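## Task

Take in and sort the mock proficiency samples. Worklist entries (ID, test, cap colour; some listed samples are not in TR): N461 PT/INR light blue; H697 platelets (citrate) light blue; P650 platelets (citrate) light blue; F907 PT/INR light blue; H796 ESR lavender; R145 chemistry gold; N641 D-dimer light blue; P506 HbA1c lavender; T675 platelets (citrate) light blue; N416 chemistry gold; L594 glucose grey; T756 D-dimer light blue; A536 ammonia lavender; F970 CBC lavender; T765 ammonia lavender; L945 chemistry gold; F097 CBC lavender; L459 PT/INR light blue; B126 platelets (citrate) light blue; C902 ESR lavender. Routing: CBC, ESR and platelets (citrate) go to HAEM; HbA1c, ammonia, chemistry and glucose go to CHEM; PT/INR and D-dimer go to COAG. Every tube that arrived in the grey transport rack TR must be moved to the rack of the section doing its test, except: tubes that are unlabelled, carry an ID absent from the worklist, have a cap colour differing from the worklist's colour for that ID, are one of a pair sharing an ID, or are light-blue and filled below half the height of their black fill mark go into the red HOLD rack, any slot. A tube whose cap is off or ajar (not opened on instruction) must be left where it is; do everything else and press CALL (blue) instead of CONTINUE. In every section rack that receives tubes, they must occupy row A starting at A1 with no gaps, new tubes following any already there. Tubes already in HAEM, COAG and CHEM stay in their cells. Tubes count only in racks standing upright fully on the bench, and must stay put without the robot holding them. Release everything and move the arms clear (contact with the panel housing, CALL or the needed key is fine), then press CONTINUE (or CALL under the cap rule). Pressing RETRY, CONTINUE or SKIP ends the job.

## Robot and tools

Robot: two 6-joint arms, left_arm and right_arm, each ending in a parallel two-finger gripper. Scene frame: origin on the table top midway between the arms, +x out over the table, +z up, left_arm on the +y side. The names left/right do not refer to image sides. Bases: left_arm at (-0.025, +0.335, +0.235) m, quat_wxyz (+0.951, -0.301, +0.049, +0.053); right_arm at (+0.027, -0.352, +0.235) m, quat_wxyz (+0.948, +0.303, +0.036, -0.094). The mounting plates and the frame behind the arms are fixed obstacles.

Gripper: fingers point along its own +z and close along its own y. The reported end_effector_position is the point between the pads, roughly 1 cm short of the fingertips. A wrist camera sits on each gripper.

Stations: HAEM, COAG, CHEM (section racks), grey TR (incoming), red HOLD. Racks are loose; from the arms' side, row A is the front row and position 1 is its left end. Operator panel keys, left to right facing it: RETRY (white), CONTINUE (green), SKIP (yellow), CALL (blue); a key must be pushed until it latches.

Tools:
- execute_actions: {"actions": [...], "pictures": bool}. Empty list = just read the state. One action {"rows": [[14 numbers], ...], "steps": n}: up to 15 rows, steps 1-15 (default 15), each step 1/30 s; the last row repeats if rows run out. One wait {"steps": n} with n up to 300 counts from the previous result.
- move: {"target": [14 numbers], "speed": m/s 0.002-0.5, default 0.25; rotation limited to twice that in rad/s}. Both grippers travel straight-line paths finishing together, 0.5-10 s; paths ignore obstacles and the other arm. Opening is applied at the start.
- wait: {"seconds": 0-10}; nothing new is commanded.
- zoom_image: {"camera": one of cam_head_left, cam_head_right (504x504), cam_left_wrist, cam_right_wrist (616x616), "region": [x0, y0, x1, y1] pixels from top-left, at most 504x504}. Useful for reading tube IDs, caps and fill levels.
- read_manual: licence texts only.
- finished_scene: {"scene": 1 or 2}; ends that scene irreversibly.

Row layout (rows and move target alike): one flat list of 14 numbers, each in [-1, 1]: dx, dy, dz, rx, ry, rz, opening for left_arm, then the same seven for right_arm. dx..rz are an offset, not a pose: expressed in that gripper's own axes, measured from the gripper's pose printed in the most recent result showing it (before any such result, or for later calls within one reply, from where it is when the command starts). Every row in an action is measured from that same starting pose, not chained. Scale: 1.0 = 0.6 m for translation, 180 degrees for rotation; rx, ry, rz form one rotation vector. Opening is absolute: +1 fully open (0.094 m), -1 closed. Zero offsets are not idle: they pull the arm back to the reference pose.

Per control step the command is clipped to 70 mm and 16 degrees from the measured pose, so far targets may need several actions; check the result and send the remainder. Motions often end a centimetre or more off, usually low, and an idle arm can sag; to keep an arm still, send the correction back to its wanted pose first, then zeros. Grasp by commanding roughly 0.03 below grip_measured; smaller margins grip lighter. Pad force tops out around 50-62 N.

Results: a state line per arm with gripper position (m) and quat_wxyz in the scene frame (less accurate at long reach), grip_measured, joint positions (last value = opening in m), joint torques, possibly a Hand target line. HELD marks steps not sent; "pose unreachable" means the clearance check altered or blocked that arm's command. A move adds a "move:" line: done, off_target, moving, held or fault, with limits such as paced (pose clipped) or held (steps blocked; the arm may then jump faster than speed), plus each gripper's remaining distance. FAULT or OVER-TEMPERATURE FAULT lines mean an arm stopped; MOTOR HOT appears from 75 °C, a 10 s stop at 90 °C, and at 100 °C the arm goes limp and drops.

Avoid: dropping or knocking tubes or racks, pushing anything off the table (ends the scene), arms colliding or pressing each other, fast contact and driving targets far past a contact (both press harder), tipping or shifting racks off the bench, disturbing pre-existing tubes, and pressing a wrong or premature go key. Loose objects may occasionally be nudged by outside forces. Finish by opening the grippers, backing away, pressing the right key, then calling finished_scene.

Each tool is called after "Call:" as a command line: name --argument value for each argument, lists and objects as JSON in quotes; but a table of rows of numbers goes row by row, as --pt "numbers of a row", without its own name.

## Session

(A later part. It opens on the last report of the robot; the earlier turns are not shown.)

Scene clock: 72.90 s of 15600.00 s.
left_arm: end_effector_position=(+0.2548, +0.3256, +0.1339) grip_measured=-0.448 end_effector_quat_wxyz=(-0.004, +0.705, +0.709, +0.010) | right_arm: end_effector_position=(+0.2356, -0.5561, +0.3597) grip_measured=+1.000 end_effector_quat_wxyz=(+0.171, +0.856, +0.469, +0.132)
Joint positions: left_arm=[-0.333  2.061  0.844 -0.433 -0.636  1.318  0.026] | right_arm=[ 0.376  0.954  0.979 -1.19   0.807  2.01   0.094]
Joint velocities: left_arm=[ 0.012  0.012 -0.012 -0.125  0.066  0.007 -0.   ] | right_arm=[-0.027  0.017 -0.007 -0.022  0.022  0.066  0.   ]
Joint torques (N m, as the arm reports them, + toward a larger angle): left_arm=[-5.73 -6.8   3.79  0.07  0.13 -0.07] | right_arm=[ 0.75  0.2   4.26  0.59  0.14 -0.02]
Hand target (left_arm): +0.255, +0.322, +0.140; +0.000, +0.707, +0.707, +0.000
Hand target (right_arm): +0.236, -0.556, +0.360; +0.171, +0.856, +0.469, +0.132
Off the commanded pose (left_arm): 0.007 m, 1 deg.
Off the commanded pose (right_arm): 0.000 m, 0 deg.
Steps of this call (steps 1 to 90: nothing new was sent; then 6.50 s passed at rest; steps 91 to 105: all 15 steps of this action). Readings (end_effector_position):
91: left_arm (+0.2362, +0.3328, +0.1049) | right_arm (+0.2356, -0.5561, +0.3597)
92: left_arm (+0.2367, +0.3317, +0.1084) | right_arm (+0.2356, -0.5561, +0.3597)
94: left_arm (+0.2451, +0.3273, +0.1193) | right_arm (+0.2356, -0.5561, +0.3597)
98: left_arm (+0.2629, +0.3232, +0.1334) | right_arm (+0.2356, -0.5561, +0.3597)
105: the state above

Call:
move --target '[-0.005,-0.031,0.057,0.003,-0.006,0.002,-0.45,0,0,0,0,0,0,1]' --speed 0.1

Scene clock: 76.37 s of 15600.00 s.
left_arm: end_effector_position=(+0.2438, +0.3278, +0.1055) grip_measured=-0.448 end_effector_quat_wxyz=(+0.001, +0.702, +0.712, +0.011) | right_arm: end_effector_position=(+0.2356, -0.5561, +0.3597) grip_measured=+1.000 end_effector_quat_wxyz=(+0.171, +0.856, +0.469, +0.132)
Joint positions: left_arm=[-0.272  2.104  0.757 -0.245 -0.636  1.395  0.026] | right_arm=[ 0.376  0.954  0.979 -1.19   0.807  2.01   0.094]
Joint velocities: left_arm=[-0.012  0.012 -0.002 -0.051 -0.037  0.007  0.001] | right_arm=[-0.002 -0.022  0.012  0.022  0.11  -0.095  0.   ]
Joint torques (N m, as the arm reports them, + toward a larger angle): left_arm=[-4.5  -4.77  1.32  0.43  0.08  0.07] | right_arm=[0.78 0.19 4.28 0.57 0.15 0.  ]
Hand target (left_arm): +0.236, +0.324, +0.100; -0.001, +0.707, +0.707, -0.000
Hand target (right_arm): +0.236, -0.556, +0.360; +0.171, +0.856, +0.469, +0.132
Off the commanded pose (left_arm): 0.011 m, 2 deg.
Off the commanded pose (right_arm): 0.000 m, 0 deg.
move: off_target (left_arm)

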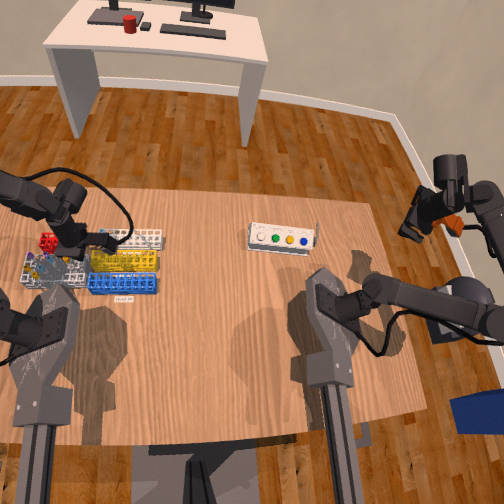

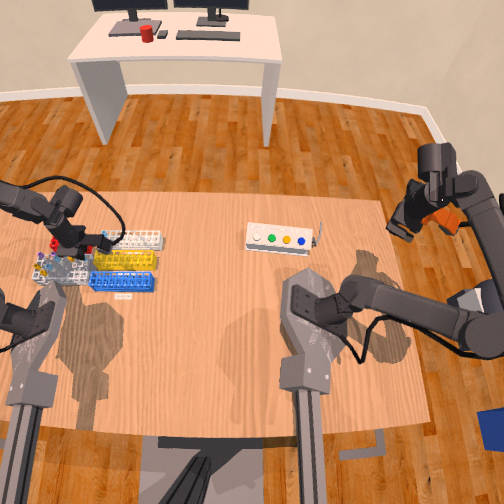

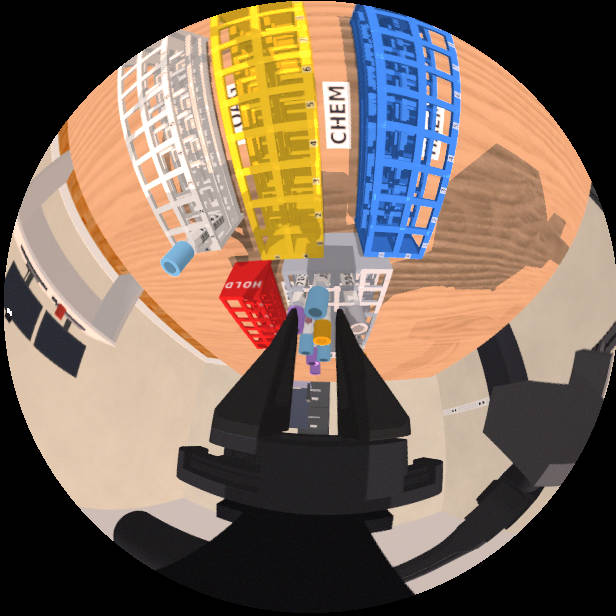

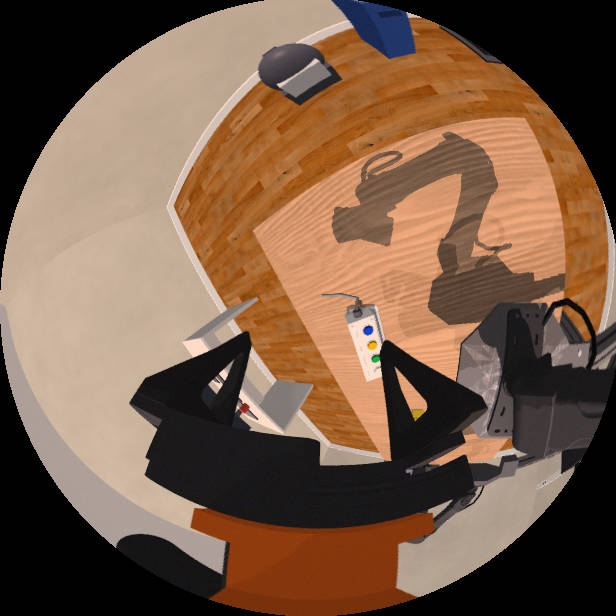

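Predictable now. Descending around the cap.

Call:
execute_actions --actions '[{"rows":[[-0.007,-0.013,0.018,0.005,-0.005,0.004,-0.45,0,0,0,0,0,0,1],[-0.007,-0.013,0.026,0.005,-0.005,0.004,-0.45,0,0,0,0,0,0,1],[-0.007,-0.013,0.034,0.005,-0.005,0.004,-0.45,0,0,0,0,0,0,1],[-0.007,-0.013,0.044,0.005,-0.005,0.004,-0.45,0,0,0,0,0,0,1]]}]'

Call:
zoom_image --camera "cam_left_wrist" --region '[220, 200, 420, 400]'

Call:
zoom_image --camera "cam_left_wrist" --region '[120, 200, 260, 320]'

Scene clock: 82.77 s of 15600.00 s.
left_arm: end_effector_position=(+0.2428, +0.3292, +0.0840) grip_measured=-0.448 end_effector_quat_wxyz=(-0.000, +0.701, +0.713, +0.010) | right_arm: end_effector_position=(+0.2356, -0.5561, +0.3597) grip_measured=+1.000 end_effector_quat_wxyz=(+0.171, +0.856, +0.469, +0.132)
Joint positions: left_arm=[-0.221  2.167  0.745 -0.138 -0.636  1.452  0.026] | right_arm=[ 0.376  0.954  0.979 -1.19   0.807  2.01   0.094]
Joint velocities: left_arm=[-0.007 -0.007 -0.007  0.081 -0.007  0.007 -0.   ] | right_arm=[ 0.017 -0.007  0.002 -0.007 -0.007 -0.037  0.   ]
Joint torques (N m, as the arm reports them, + toward a larger angle): left_arm=[-4.8  -4.83  0.76  0.43  0.13  0.02] | right_arm=[ 0.77  0.21  4.27  0.61  0.14 -0.02]
Hand target (left_arm): +0.236, +0.324, +0.079; +0.000, +0.707, +0.707, +0.000
Hand target (right_arm): +0.236, -0.556, +0.360; +0.171, +0.856, +0.469, +0.132
Off the commanded pose (left_arm): 0.010 m, 1 deg.
Off the commanded pose (right_arm): 0.000 m, 0 deg.
Steps of this call (steps 1 to 90: nothing new was sent; then 2.90 s passed at rest; steps 91 to 105: all 15 steps of this action). Readings (end_effector_position):
91: left_arm (+0.2446, +0.3279, +0.1052) | right_arm (+0.2356, -0.5561, +0.3597)
92: left_arm (+0.2451, +0.3281, +0.1041) | right_arm (+0.2356, -0.5561, +0.3597)
94: left_arm (+0.2456, +0.3288, +0.0984) | right_arm (+0.2356, -0.5561, +0.3597)
98: left_arm (+0.2404, +0.3300, +0.0857) | right_arm (+0.2356, -0.5561, +0.3597)
105: the state above

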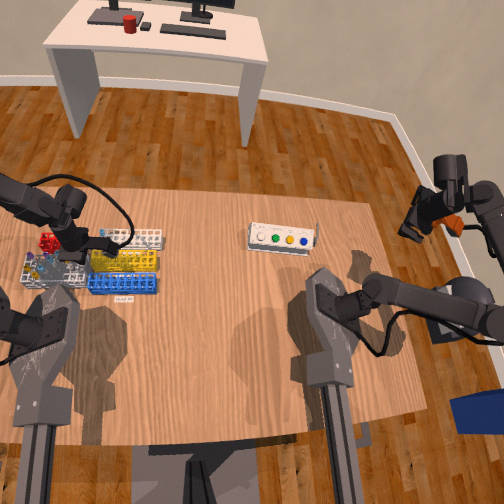

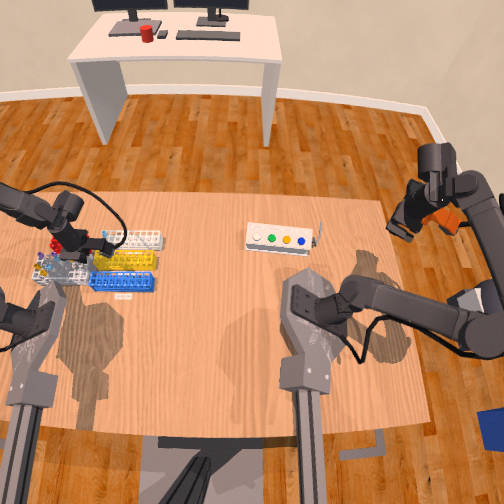

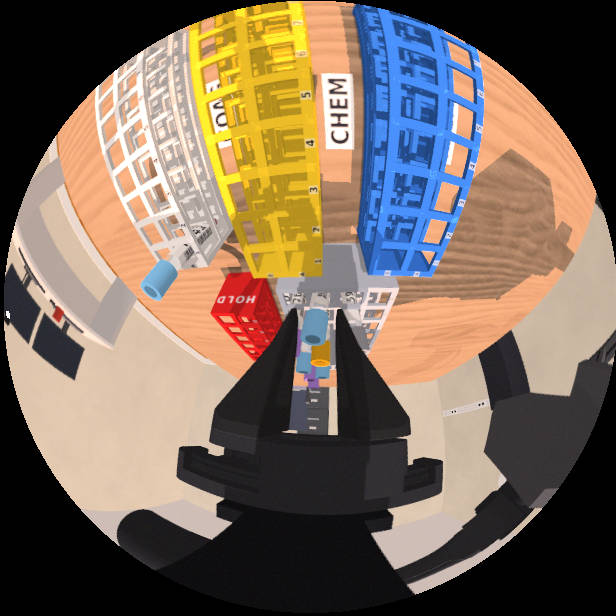

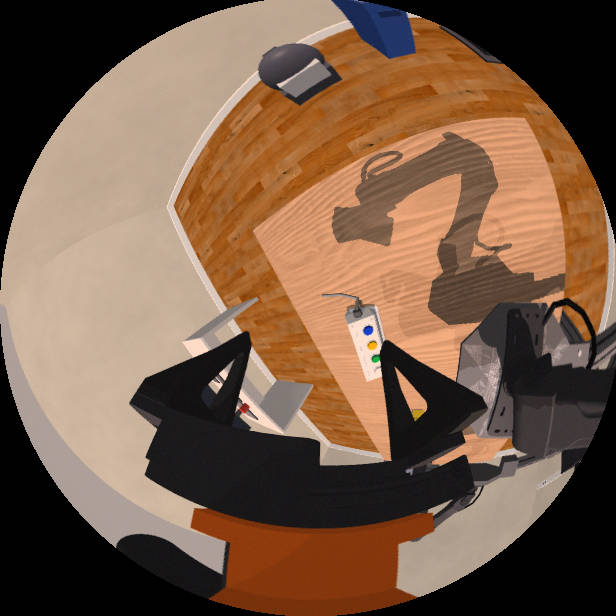

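Region (220, 200, 420, 400) of cam_left_wrist's 616x616 image, scaled by 2.520, with more detail than that image has.

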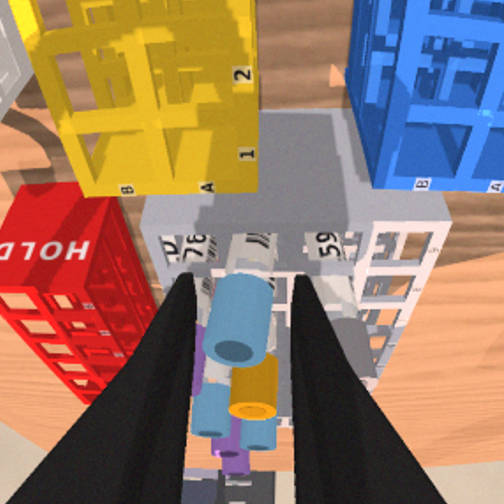

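Region (120, 200, 260, 320) of cam_left_wrist's 616x616 image, scaled by 3.600, with more detail than that image has; it fills the top 432 rows of this view, and the rest is white.

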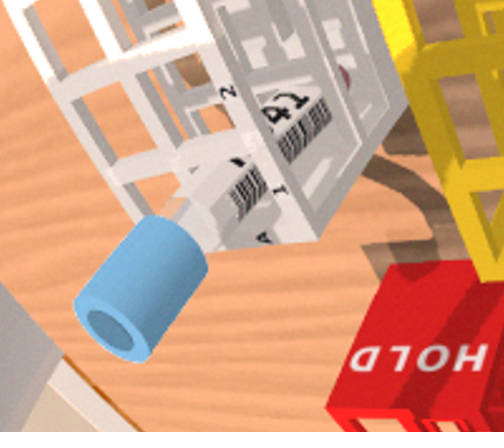

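Call:
execute_actions --actions '[{"rows":[[0,0,0,0,0,0,-0.7,0,0,0,0,0,0,1]],"steps":10}]' --pictures false

Call:
move --target '[-0.004,0.003,-0.17,0.004,-0.004,0.005,-0.7,0,0,0,0,0,0,1]' --speed 0.1

Call:
zoom_image --camera "cam_left_wrist" --region '[250, 220, 390, 360]'

Call:
zoom_image --camera "cam_head_right" --region '[40, 215, 110, 285]'

Scene clock: 88.40 s of 15600.00 s.
left_arm: end_effector_position=(+0.2446, +0.3291, +0.0840) grip_measured=-0.687 end_effector_quat_wxyz=(+0.002, +0.701, +0.713, +0.012) | right_arm: end_effector_position=(+0.2356, -0.5561, +0.3597) grip_measured=+1.000 end_effector_quat_wxyz=(+0.171, +0.856, +0.469, +0.132)
Joint positions: left_arm=[-0.221  2.167  0.745 -0.129 -0.636  1.457  0.015] | right_arm=[ 0.376  0.954  0.979 -1.19   0.807  2.01   0.094]
Joint velocities: left_arm=[ 0.007  0.017 -0.012  0.037 -0.066  0.066  0.   ] | right_arm=[-0.012  0.002 -0.017 -0.066  0.066 -0.081  0.   ]
Joint torques (N m, as the arm reports them, + toward a larger angle): left_arm=[-4.86 -6.17  1.69  0.21 -0.09 -0.08] | right_arm=[ 0.77  0.19  4.2   0.58  0.13 -0.01]
Hand target (left_arm): +0.243, +0.329, +0.084; -0.000, +0.702, +0.713, +0.010
Hand target (right_arm): +0.236, -0.556, +0.360; +0.171, +0.856, +0.469, +0.132
Off the commanded pose (left_arm): 0.002 m, 0 deg.
Off the commanded pose (right_arm): 0.000 m, 0 deg.
Steps of this call (steps 1 to 90: nothing new was sent; then 2.30 s passed at rest; steps 91 to 100: all 10 steps of this action). Readings (end_effector_position):
91: left_arm (+0.2447, +0.3290, +0.0840) | right_arm (+0.2356, -0.5561, +0.3597)
92: left_arm (+0.2446, +0.3290, +0.0840) | right_arm (+0.2356, -0.5561, +0.3597)
94: left_arm (+0.2446, +0.3291, +0.0840) | right_arm (+0.2356, -0.5561, +0.3597)
98: left_arm (+0.2446, +0.3291, +0.0840) | right_arm (+0.2356, -0.5561, +0.3597)
100: the state above

Scene clock: 90.27 s of 15600.00 s.
left_arm: end_effector_position=(+0.2405, +0.3297, +0.1770) grip_measured=-0.688 end_effector_quat_wxyz=(-0.011, +0.708, +0.706, +0.007) | right_arm: end_effector_position=(+0.2356, -0.5561, +0.3597) grip_measured=+1.000 end_effector_quat_wxyz=(+0.171, +0.856, +0.469, +0.132)
Joint positions: left_arm=[-0.425  1.936  0.857 -0.656 -0.626  1.203  0.015] | right_arm=[ 0.376  0.954  0.979 -1.19   0.807  2.01   0.094]
Joint velocities: left_arm=[-0.022 -0.027 -0.017  0.007  0.051 -0.022  0.002] | right_arm=[-0.012 -0.027 -0.012  0.007 -0.022 -0.051  0.   ]
Joint torques (N m, as the arm reports them, + toward a larger angle): left_arm=[-5.64 -6.87  4.73  0.01  0.17 -0.07] | right_arm=[0.81 0.24 4.24 0.58 0.14 0.  ]
Hand target (left_arm): +0.246, +0.325, +0.186; +0.004, +0.707, +0.707, +0.003
Hand target (right_arm): +0.236, -0.556, +0.360; +0.171, +0.856, +0.469, +0.132
Off the commanded pose (left_arm): 0.011 m, 2 deg.
Off the commanded pose (right_arm): 0.000 m, 0 deg.
move: off_target (left_arm)

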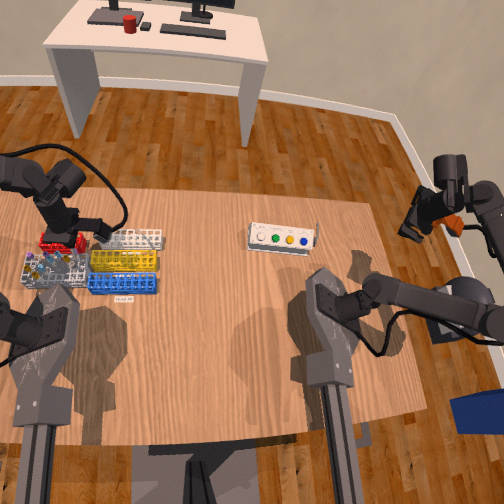

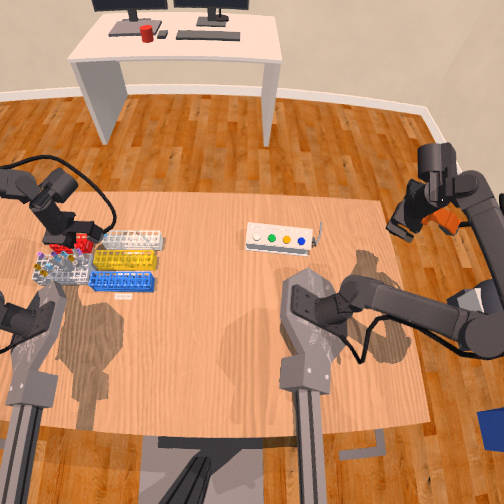

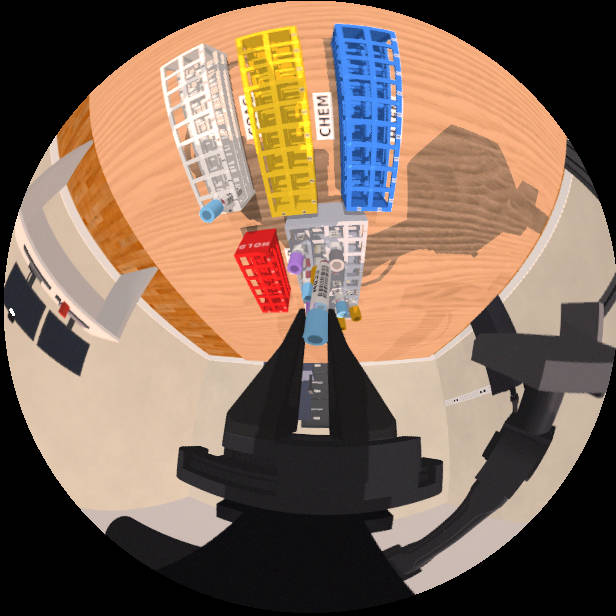

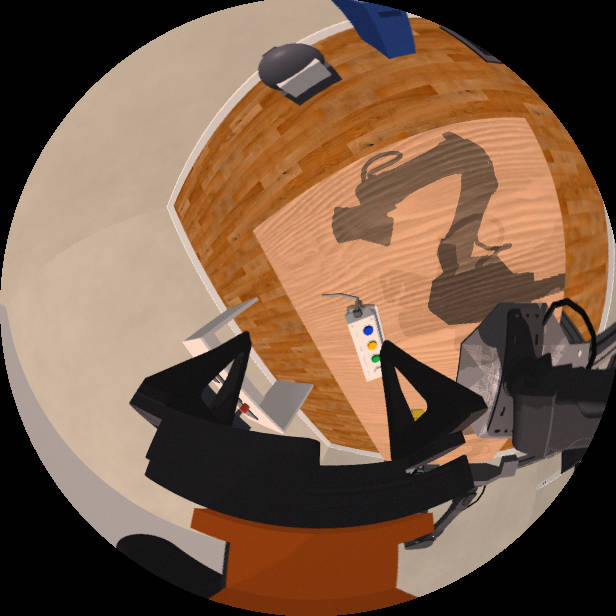

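Region (250, 220, 390, 360) of cam_left_wrist's 616x616 image, scaled by 3.600, with more detail than that image has.

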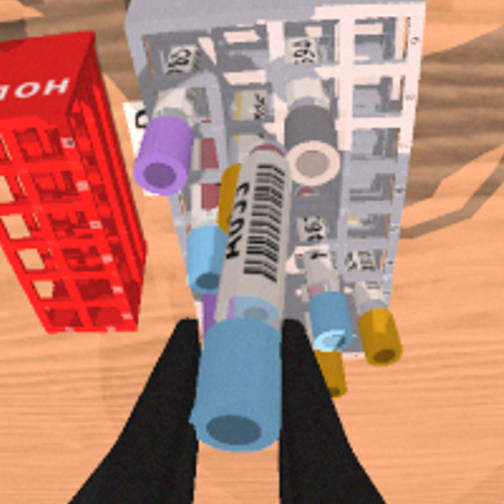

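Region (40, 215, 110, 285) of cam_head_right's 504x504 image, scaled by 7.200, with more detail than that image has.

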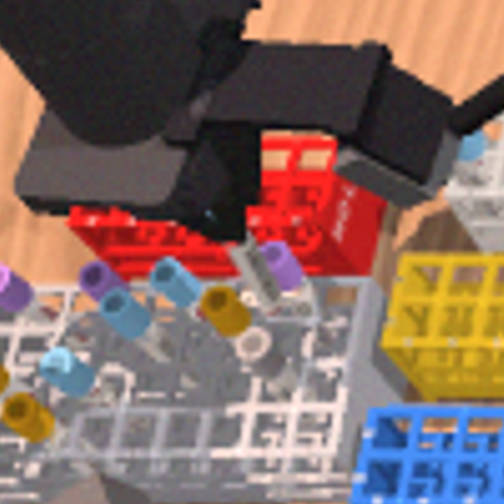

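Call:
move --target '[0.06,0.16,-0.02,-0.002,-0.008,0,-0.72,0,0,0,0,0,0,1]'

Call:
move --target '[0,-0.012,0.065,-0.002,-0.006,0,-0.72,0,0,0,0,0,0,1]' --speed 0.1

Call:
zoom_image --camera "cam_left_wrist" --region '[240, 200, 440, 360]'

Call:
zoom_image --camera "cam_head_right" --region '[30, 205, 110, 285]'

Scene clock: 99.80 s of 15600.00 s.
left_arm: end_effector_position=(+0.3384, +0.3676, +0.1896) grip_measured=-0.703 end_effector_quat_wxyz=(+0.005, +0.700, +0.714, +0.009) | right_arm: end_effector_position=(+0.2356, -0.5561, +0.3597) grip_measured=+1.000 end_effector_quat_wxyz=(+0.171, +0.856, +0.469, +0.132)
Joint positions: left_arm=[-0.279  2.054  1.255 -0.793 -0.628  1.382  0.014] | right_arm=[ 0.376  0.954  0.979 -1.19   0.807  2.01   0.094]
Joint velocities: left_arm=[ 0.002  0.002 -0.002 -0.022  0.007 -0.066  0.003] | right_arm=[-0.012 -0.012  0.002  0.051 -0.022  0.007  0.   ]
Joint torques (N m, as the arm reports them, + toward a larger angle): left_arm=[-6.1  -5.86  5.16  0.05  0.02  0.06] | right_arm=[0.78 0.16 4.32 0.57 0.13 0.  ]
Hand target (left_arm): +0.337, +0.364, +0.188; -0.000, +0.708, +0.706, +0.001
Hand target (right_arm): +0.236, -0.556, +0.360; +0.171, +0.856, +0.469, +0.132
Off the commanded pose (left_arm): 0.003 m, 2 deg.
Off the commanded pose (right_arm): 0.000 m, 0 deg.
After step 90, 5.43 s passed at rest.
move: done

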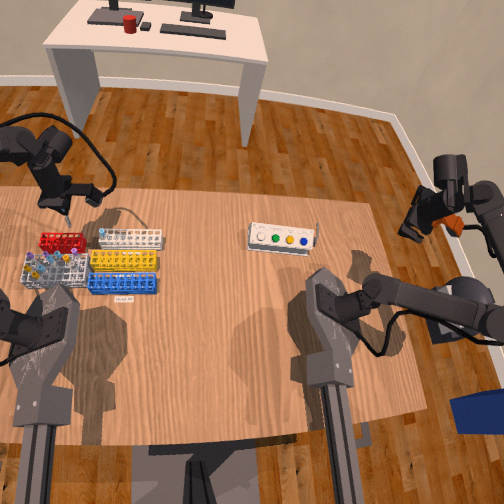

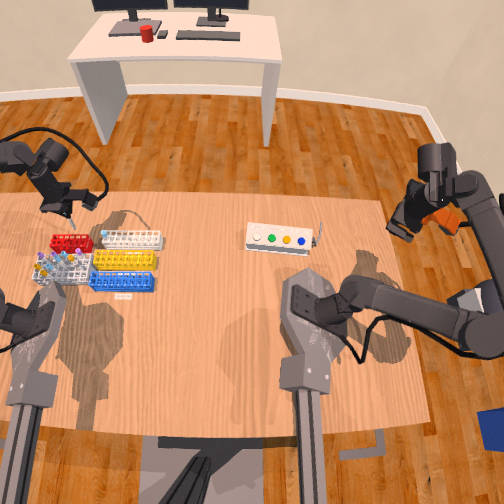

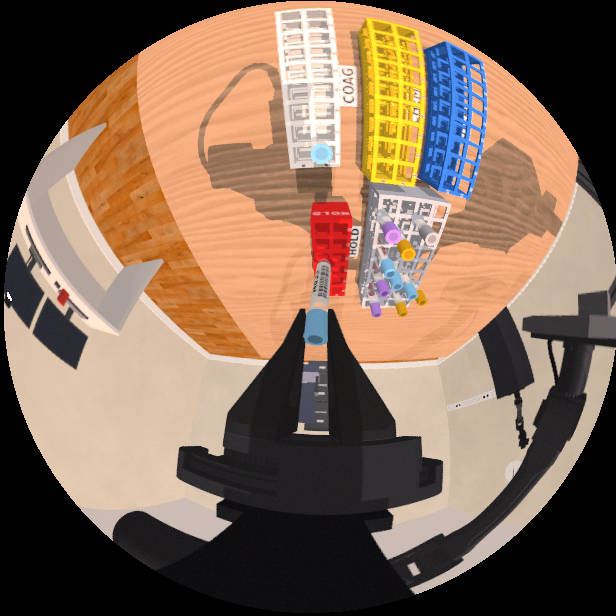

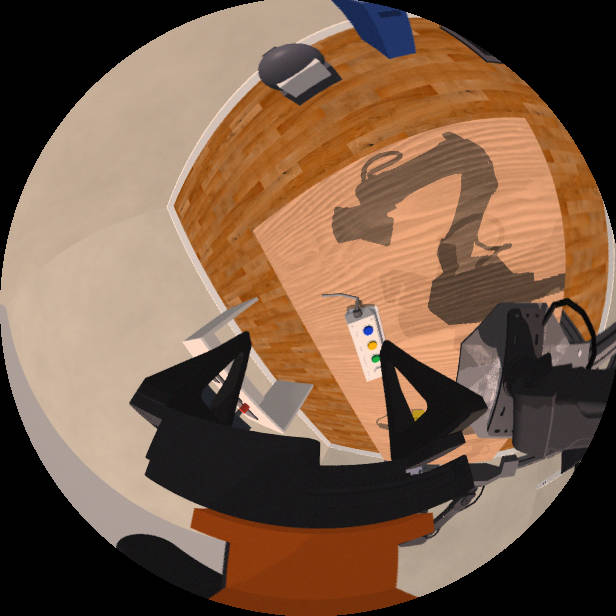

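Scene clock: 100.80 s of 15600.00 s.
left_arm: end_effector_position=(+0.3382, +0.3773, +0.1599) grip_measured=-0.703 end_effector_quat_wxyz=(+0.016, +0.692, +0.722, +0.019) | right_arm: end_effector_position=(+0.2356, -0.5561, +0.3597) grip_measured=+1.000 end_effector_quat_wxyz=(+0.171, +0.856, +0.469, +0.132)
Joint positions: left_arm=[-0.208  2.054  1.163 -0.615 -0.628  1.467  0.014] | right_arm=[ 0.376  0.954  0.979 -1.19   0.807  2.01   0.094]
Joint velocities: left_arm=[-0.012 -0.002 -0.007 -0.037 -0.022  0.066 -0.   ] | right_arm=[ 0.007  0.007  0.002 -0.007  0.022  0.081  0.   ]
Joint torques (N m, as the arm reports them, + toward a larger angle): left_arm=[-5.81 -5.36  2.66  0.5   0.1   0.05] | right_arm=[ 0.74  0.05  4.31  0.57  0.13 -0.02]
Hand target (left_arm): +0.331, +0.368, +0.151; +0.013, +0.700, +0.714, +0.005
Hand target (right_arm): +0.236, -0.556, +0.360; +0.171, +0.856, +0.469, +0.132
Off the commanded pose (left_arm): 0.015 m, 2 deg.
Off the commanded pose (right_arm): 0.000 m, 0 deg.
move: off_target (left_arm)

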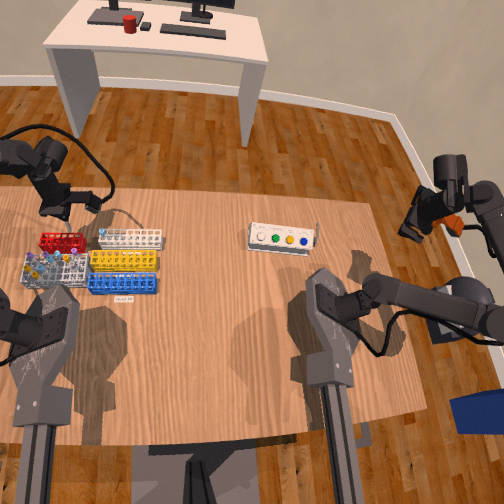

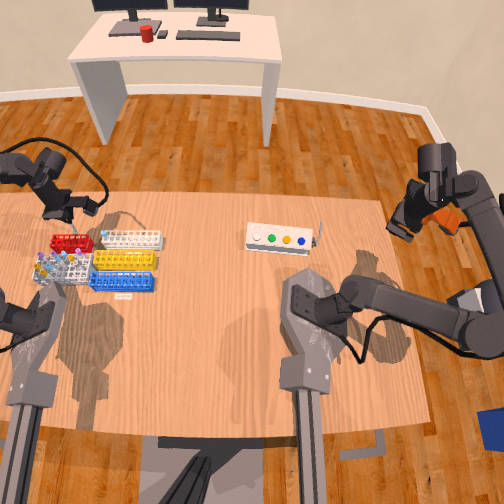

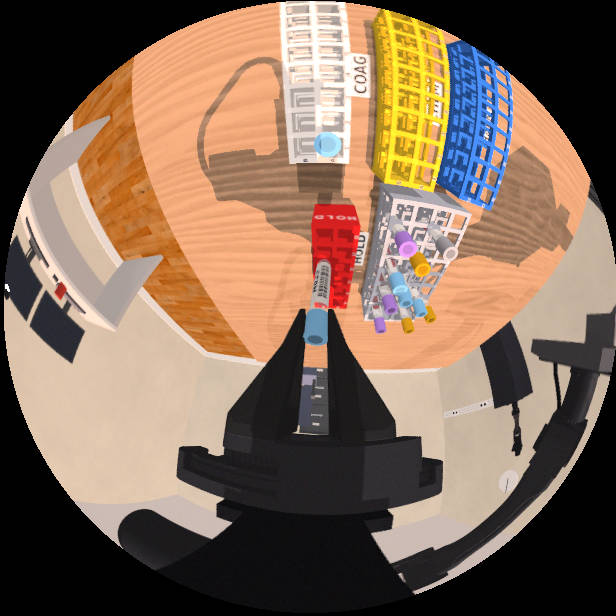

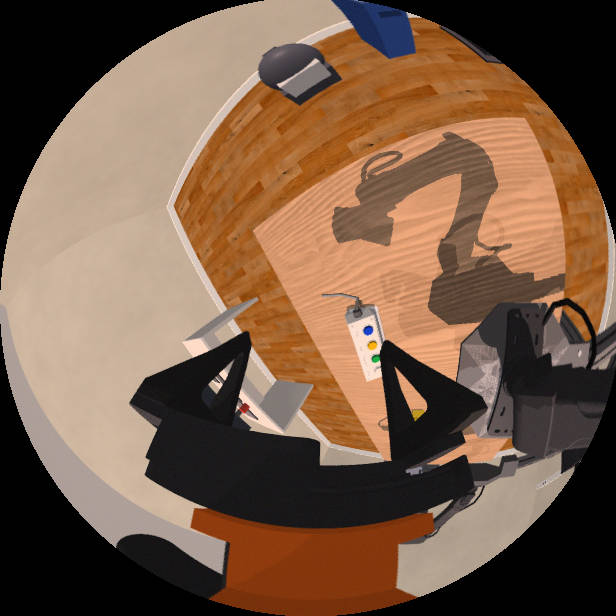

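Region (240, 200, 440, 360) of cam_left_wrist's 616x616 image, scaled by 2.520, with more detail than that image has; it fills the top 403 rows of this view, and the rest is white.

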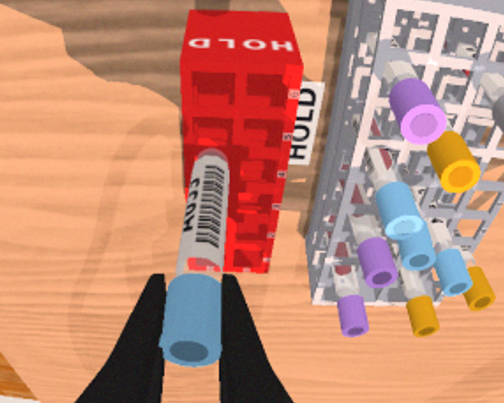

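Region (30, 205, 110, 285) of cam_head_right's 504x504 image, scaled by 6.300, with more detail than that image has.

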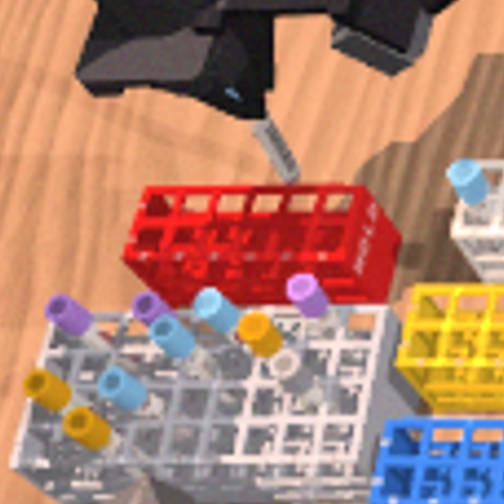

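Call:
move --target '[-0.015,-0.017,0.046,0.008,-0.005,0.008,-0.715,0,0,0,0,0,0,1]' --speed 0.05

Call:
zoom_image --camera "cam_left_wrist" --region '[260, 210, 400, 350]'

Call:
zoom_image --camera "cam_head_right" --region '[40, 210, 100, 260]'

Scene clock: 107.37 s of 15600.00 s.
left_arm: end_effector_position=(+0.3350, +0.3750, +0.1392) grip_measured=-0.703 end_effector_quat_wxyz=(+0.012, +0.695, +0.718, +0.017) | right_arm: end_effector_position=(+0.2356, -0.5561, +0.3597) grip_measured=+1.000 end_effector_quat_wxyz=(+0.171, +0.856, +0.469, +0.132)
Joint positions: left_arm=[-0.18   2.094  1.134 -0.535 -0.628  1.506  0.014] | right_arm=[ 0.376  0.954  0.979 -1.19   0.807  2.01   0.094]
Joint velocities: left_arm=[ 0.007 -0.022 -0.002 -0.007  0.007 -0.007 -0.002] | right_arm=[ 0.002 -0.017 -0.002 -0.007 -0.022  0.007  0.   ]
Joint torques (N m, as the arm reports them, + toward a larger angle): left_arm=[-5.65 -6.18  2.53  0.44  0.15  0.02] | right_arm=[0.74 0.22 4.21 0.57 0.15 0.  ]
Hand target (left_arm): +0.329, +0.368, +0.132; +0.012, +0.701, +0.713, +0.004
Hand target (right_arm): +0.236, -0.556, +0.360; +0.171, +0.856, +0.469, +0.132
Off the commanded pose (left_arm): 0.012 m, 2 deg.
Off the commanded pose (right_arm): 0.000 m, 0 deg.
After step 90, 2.50 s passed at rest.
move: off_target (left_arm)

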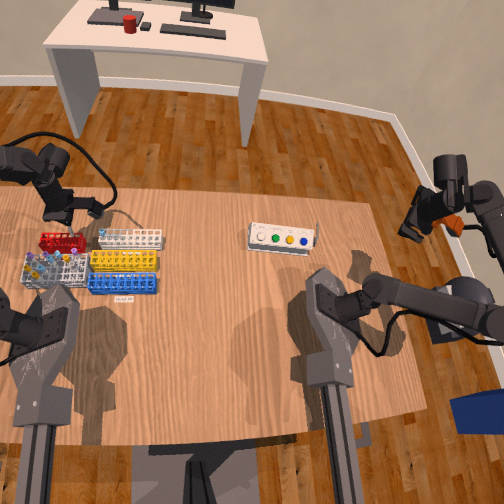

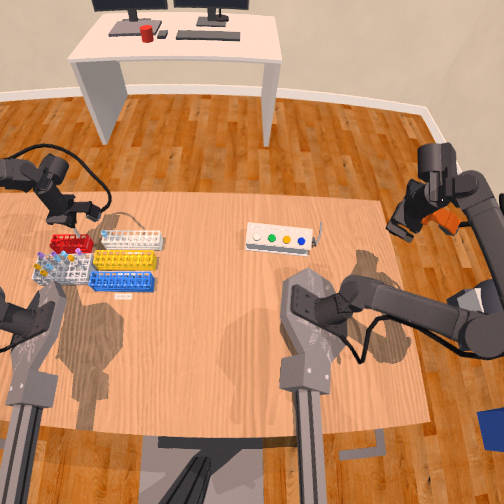

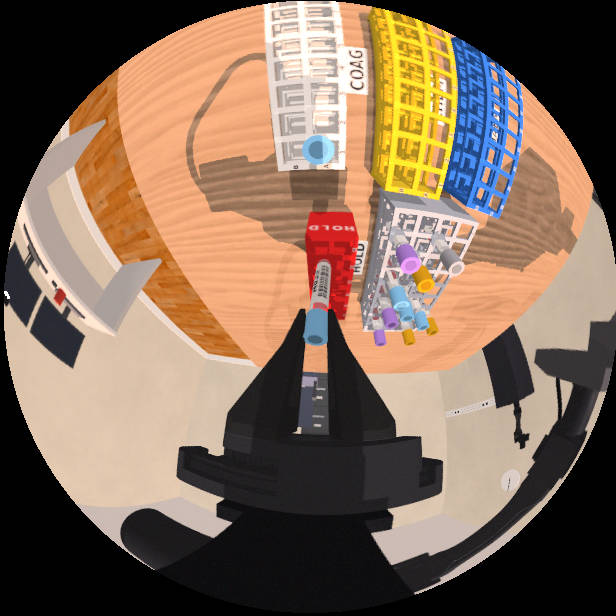

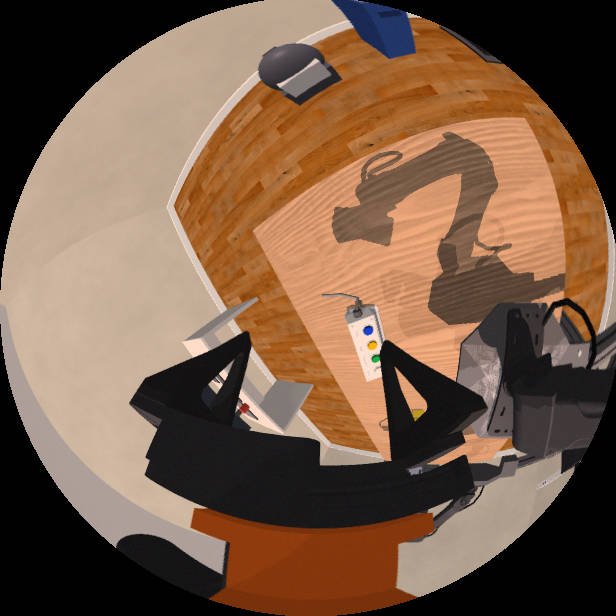

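Region (260, 210, 400, 350) of cam_left_wrist's 616x616 image, scaled by 3.600, with more detail than that image has.

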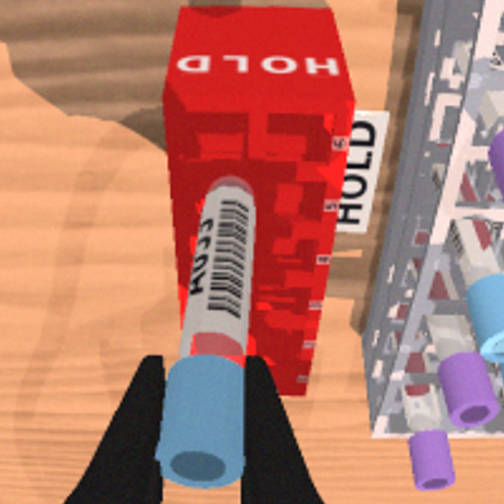

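Region (40, 210, 100, 260) of cam_head_right's 504x504 image, scaled by 8.400, with more detail than that image has.

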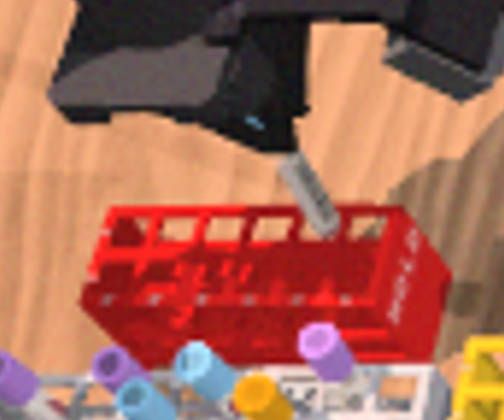

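Call:
execute_actions --actions '[{"rows":[[0.002,-0.004,0.016,0.006,-0.006,0.005,-0.715,0,0,0,0,0,0,1]]}]'

Call:
zoom_image --camera "cam_left_wrist" --region '[260, 210, 400, 350]'

Scene clock: 111.03 s of 15600.00 s.
left_arm: end_effector_position=(+0.3330, +0.3828, +0.1336) grip_measured=-0.703 end_effector_quat_wxyz=(+0.007, +0.697, +0.716, +0.012) | right_arm: end_effector_position=(+0.2356, -0.5561, +0.3597) grip_measured=+1.000 end_effector_quat_wxyz=(+0.171, +0.856, +0.469, +0.132)
Joint positions: left_arm=[-0.153  2.094  1.134 -0.533 -0.626  1.535  0.014] | right_arm=[ 0.376  0.954  0.979 -1.19   0.807  2.01   0.094]
Joint velocities: left_arm=[ 0.007  0.007  0.002  0.022 -0.022 -0.007 -0.001] | right_arm=[-0.017  0.012  0.002 -0.051 -0.022  0.022  0.   ]
Joint torques (N m, as the arm reports them, + toward a larger angle): left_arm=[-5.67 -6.24  3.37  0.42  0.14  0.06] | right_arm=[ 0.74  0.15  4.3   0.57  0.15 -0.02]
Hand target (left_arm): +0.333, +0.376, +0.130; +0.012, +0.701, +0.713, +0.004
Hand target (right_arm): +0.236, -0.556, +0.360; +0.171, +0.856, +0.469, +0.132
Off the commanded pose (left_arm): 0.008 m, 1 deg.
Off the commanded pose (right_arm): 0.000 m, 0 deg.
Steps of this call (steps 1 to 90: nothing new was sent; then 0.17 s passed at rest; steps 91 to 105: all 15 steps of this action). Readings (end_effector_position):
91: left_arm (+0.3351, +0.3755, +0.1388) | right_arm (+0.2356, -0.5561, +0.3597)
92: left_arm (+0.3349, +0.3766, +0.1380) | right_arm (+0.2356, -0.5561, +0.3597)
94: left_arm (+0.3339, +0.3799, +0.1357) | right_arm (+0.2356, -0.5561, +0.3597)
98: left_arm (+0.3329, +0.3829, +0.1336) | right_arm (+0.2356, -0.5561, +0.3597)
105: the state above

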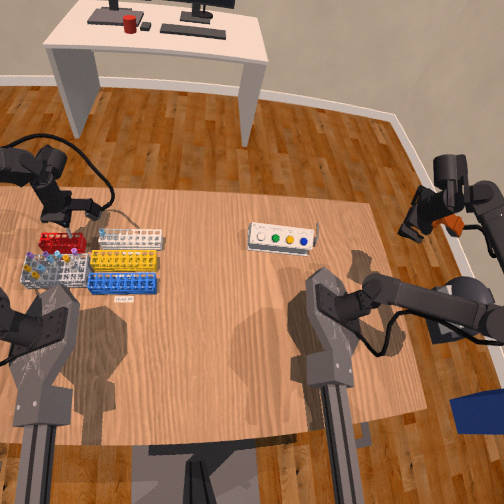

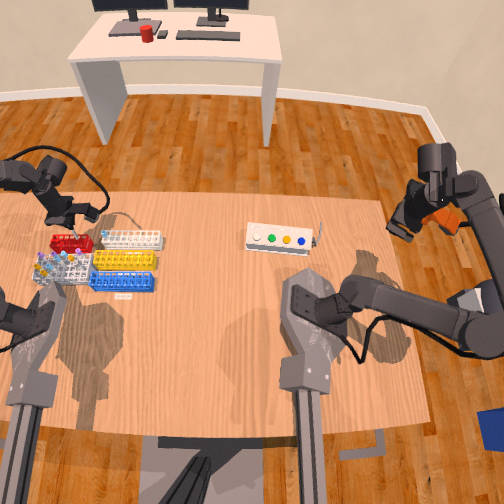

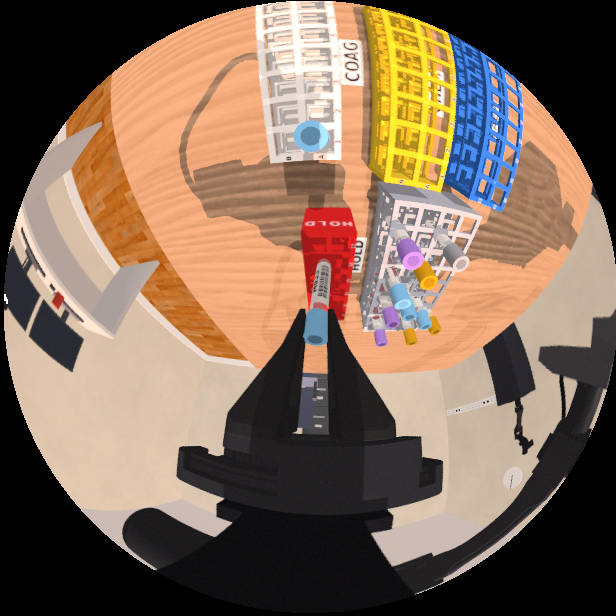

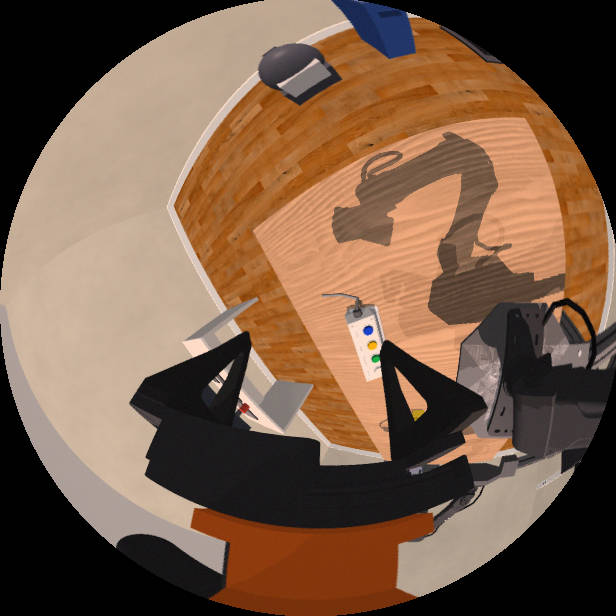

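Region (260, 210, 400, 350) of cam_left_wrist's 616x616 image, scaled by 3.600, with more detail than that image has.

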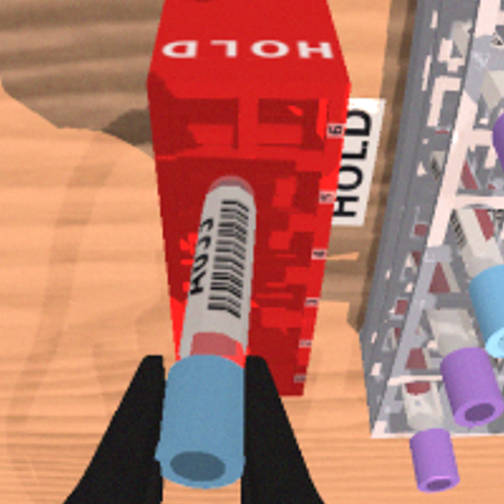

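Call:
execute_actions --actions '[{"rows":[[-0.011,0.008,0.006,-0.006,-0.006,0.003,-0.715,0,0,0,0,0,0,1]]}]'

Call:
zoom_image --camera "cam_left_wrist" --region '[260, 210, 400, 350]'

Scene clock: 116.33 s of 15600.00 s.
left_arm: end_effector_position=(+0.3389, +0.3828, +0.1338) grip_measured=-0.703 end_effector_quat_wxyz=(+0.015, +0.697, +0.717, +0.020) | right_arm: end_effector_position=(+0.2356, -0.5561, +0.3597) grip_measured=+1.000 end_effector_quat_wxyz=(+0.171, +0.856, +0.469, +0.132)
Joint positions: left_arm=[-0.153  2.094  1.134 -0.505 -0.626  1.549  0.014] | right_arm=[ 0.376  0.954  0.979 -1.19   0.807  2.01   0.094]
Joint velocities: left_arm=[ 0.012 -0.012 -0.012  0.022 -0.037 -0.007  0.001] | right_arm=[ 0.012 -0.017 -0.007  0.007 -0.007 -0.051  0.   ]
Joint torques (N m, as the arm reports them, + toward a larger angle): left_arm=[-5.99 -6.7   3.1   0.48  0.14  0.05] | right_arm=[ 0.79  0.1   4.49  0.59  0.12 -0.01]
Hand target (left_arm): +0.338, +0.376, +0.130; +0.020, +0.701, +0.713, +0.012
Hand target (right_arm): +0.236, -0.556, +0.360; +0.171, +0.856, +0.469, +0.132
Off the commanded pose (left_arm): 0.007 m, 1 deg.
Off the commanded pose (right_arm): 0.000 m, 0 deg.
Steps of this call (steps 1 to 90: nothing new was sent; then 1.80 s passed at rest; steps 91 to 105: all 15 steps of this action). Readings (end_effector_position):
91: left_arm (+0.3335, +0.3828, +0.1336) | right_arm (+0.2356, -0.5561, +0.3597)
92: left_arm (+0.3344, +0.3828, +0.1337) | right_arm (+0.2356, -0.5561, +0.3597)
94: left_arm (+0.3362, +0.3828, +0.1337) | right_arm (+0.2356, -0.5561, +0.3597)
98: left_arm (+0.3380, +0.3828, +0.1338) | right_arm (+0.2356, -0.5561, +0.3597)
105: the state above

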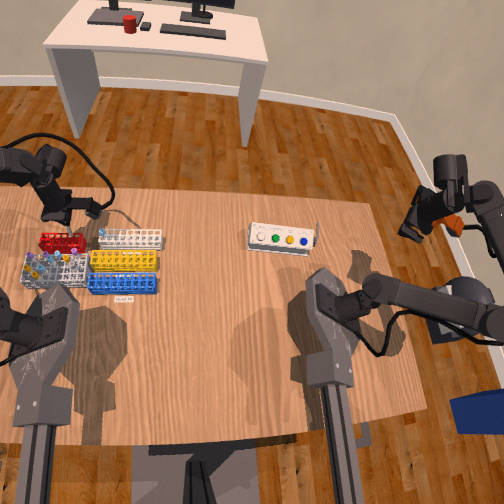

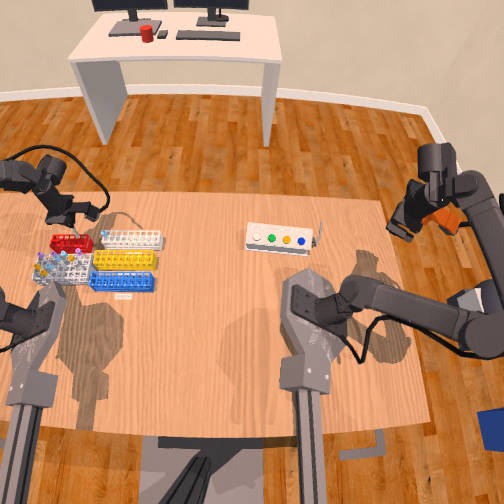

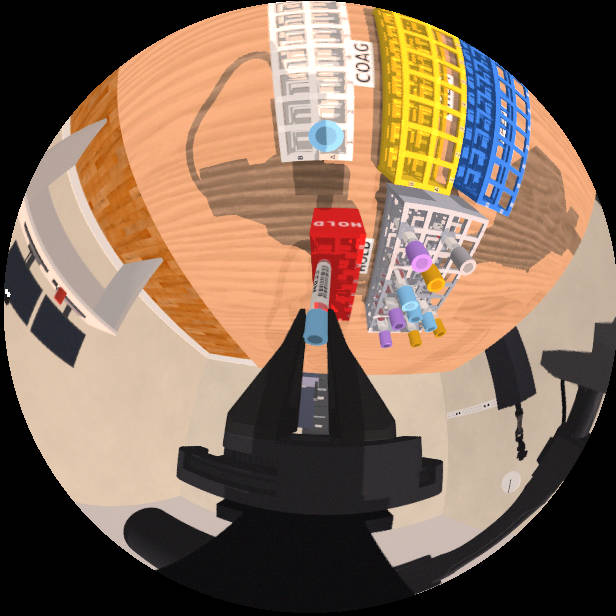

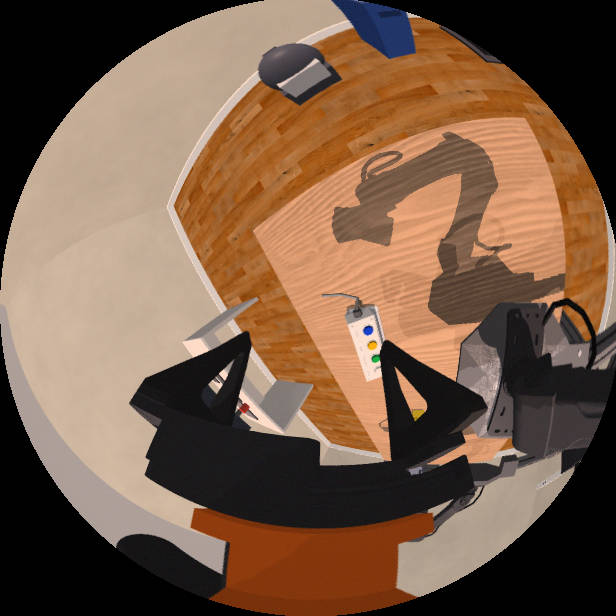

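Region (260, 210, 400, 350) of cam_left_wrist's 616x616 image, scaled by 3.600, with more detail than that image has.

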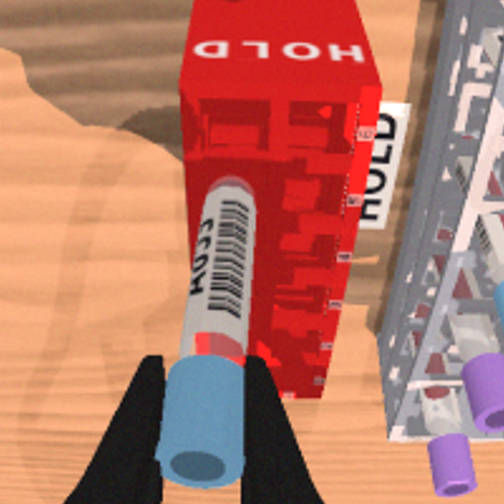

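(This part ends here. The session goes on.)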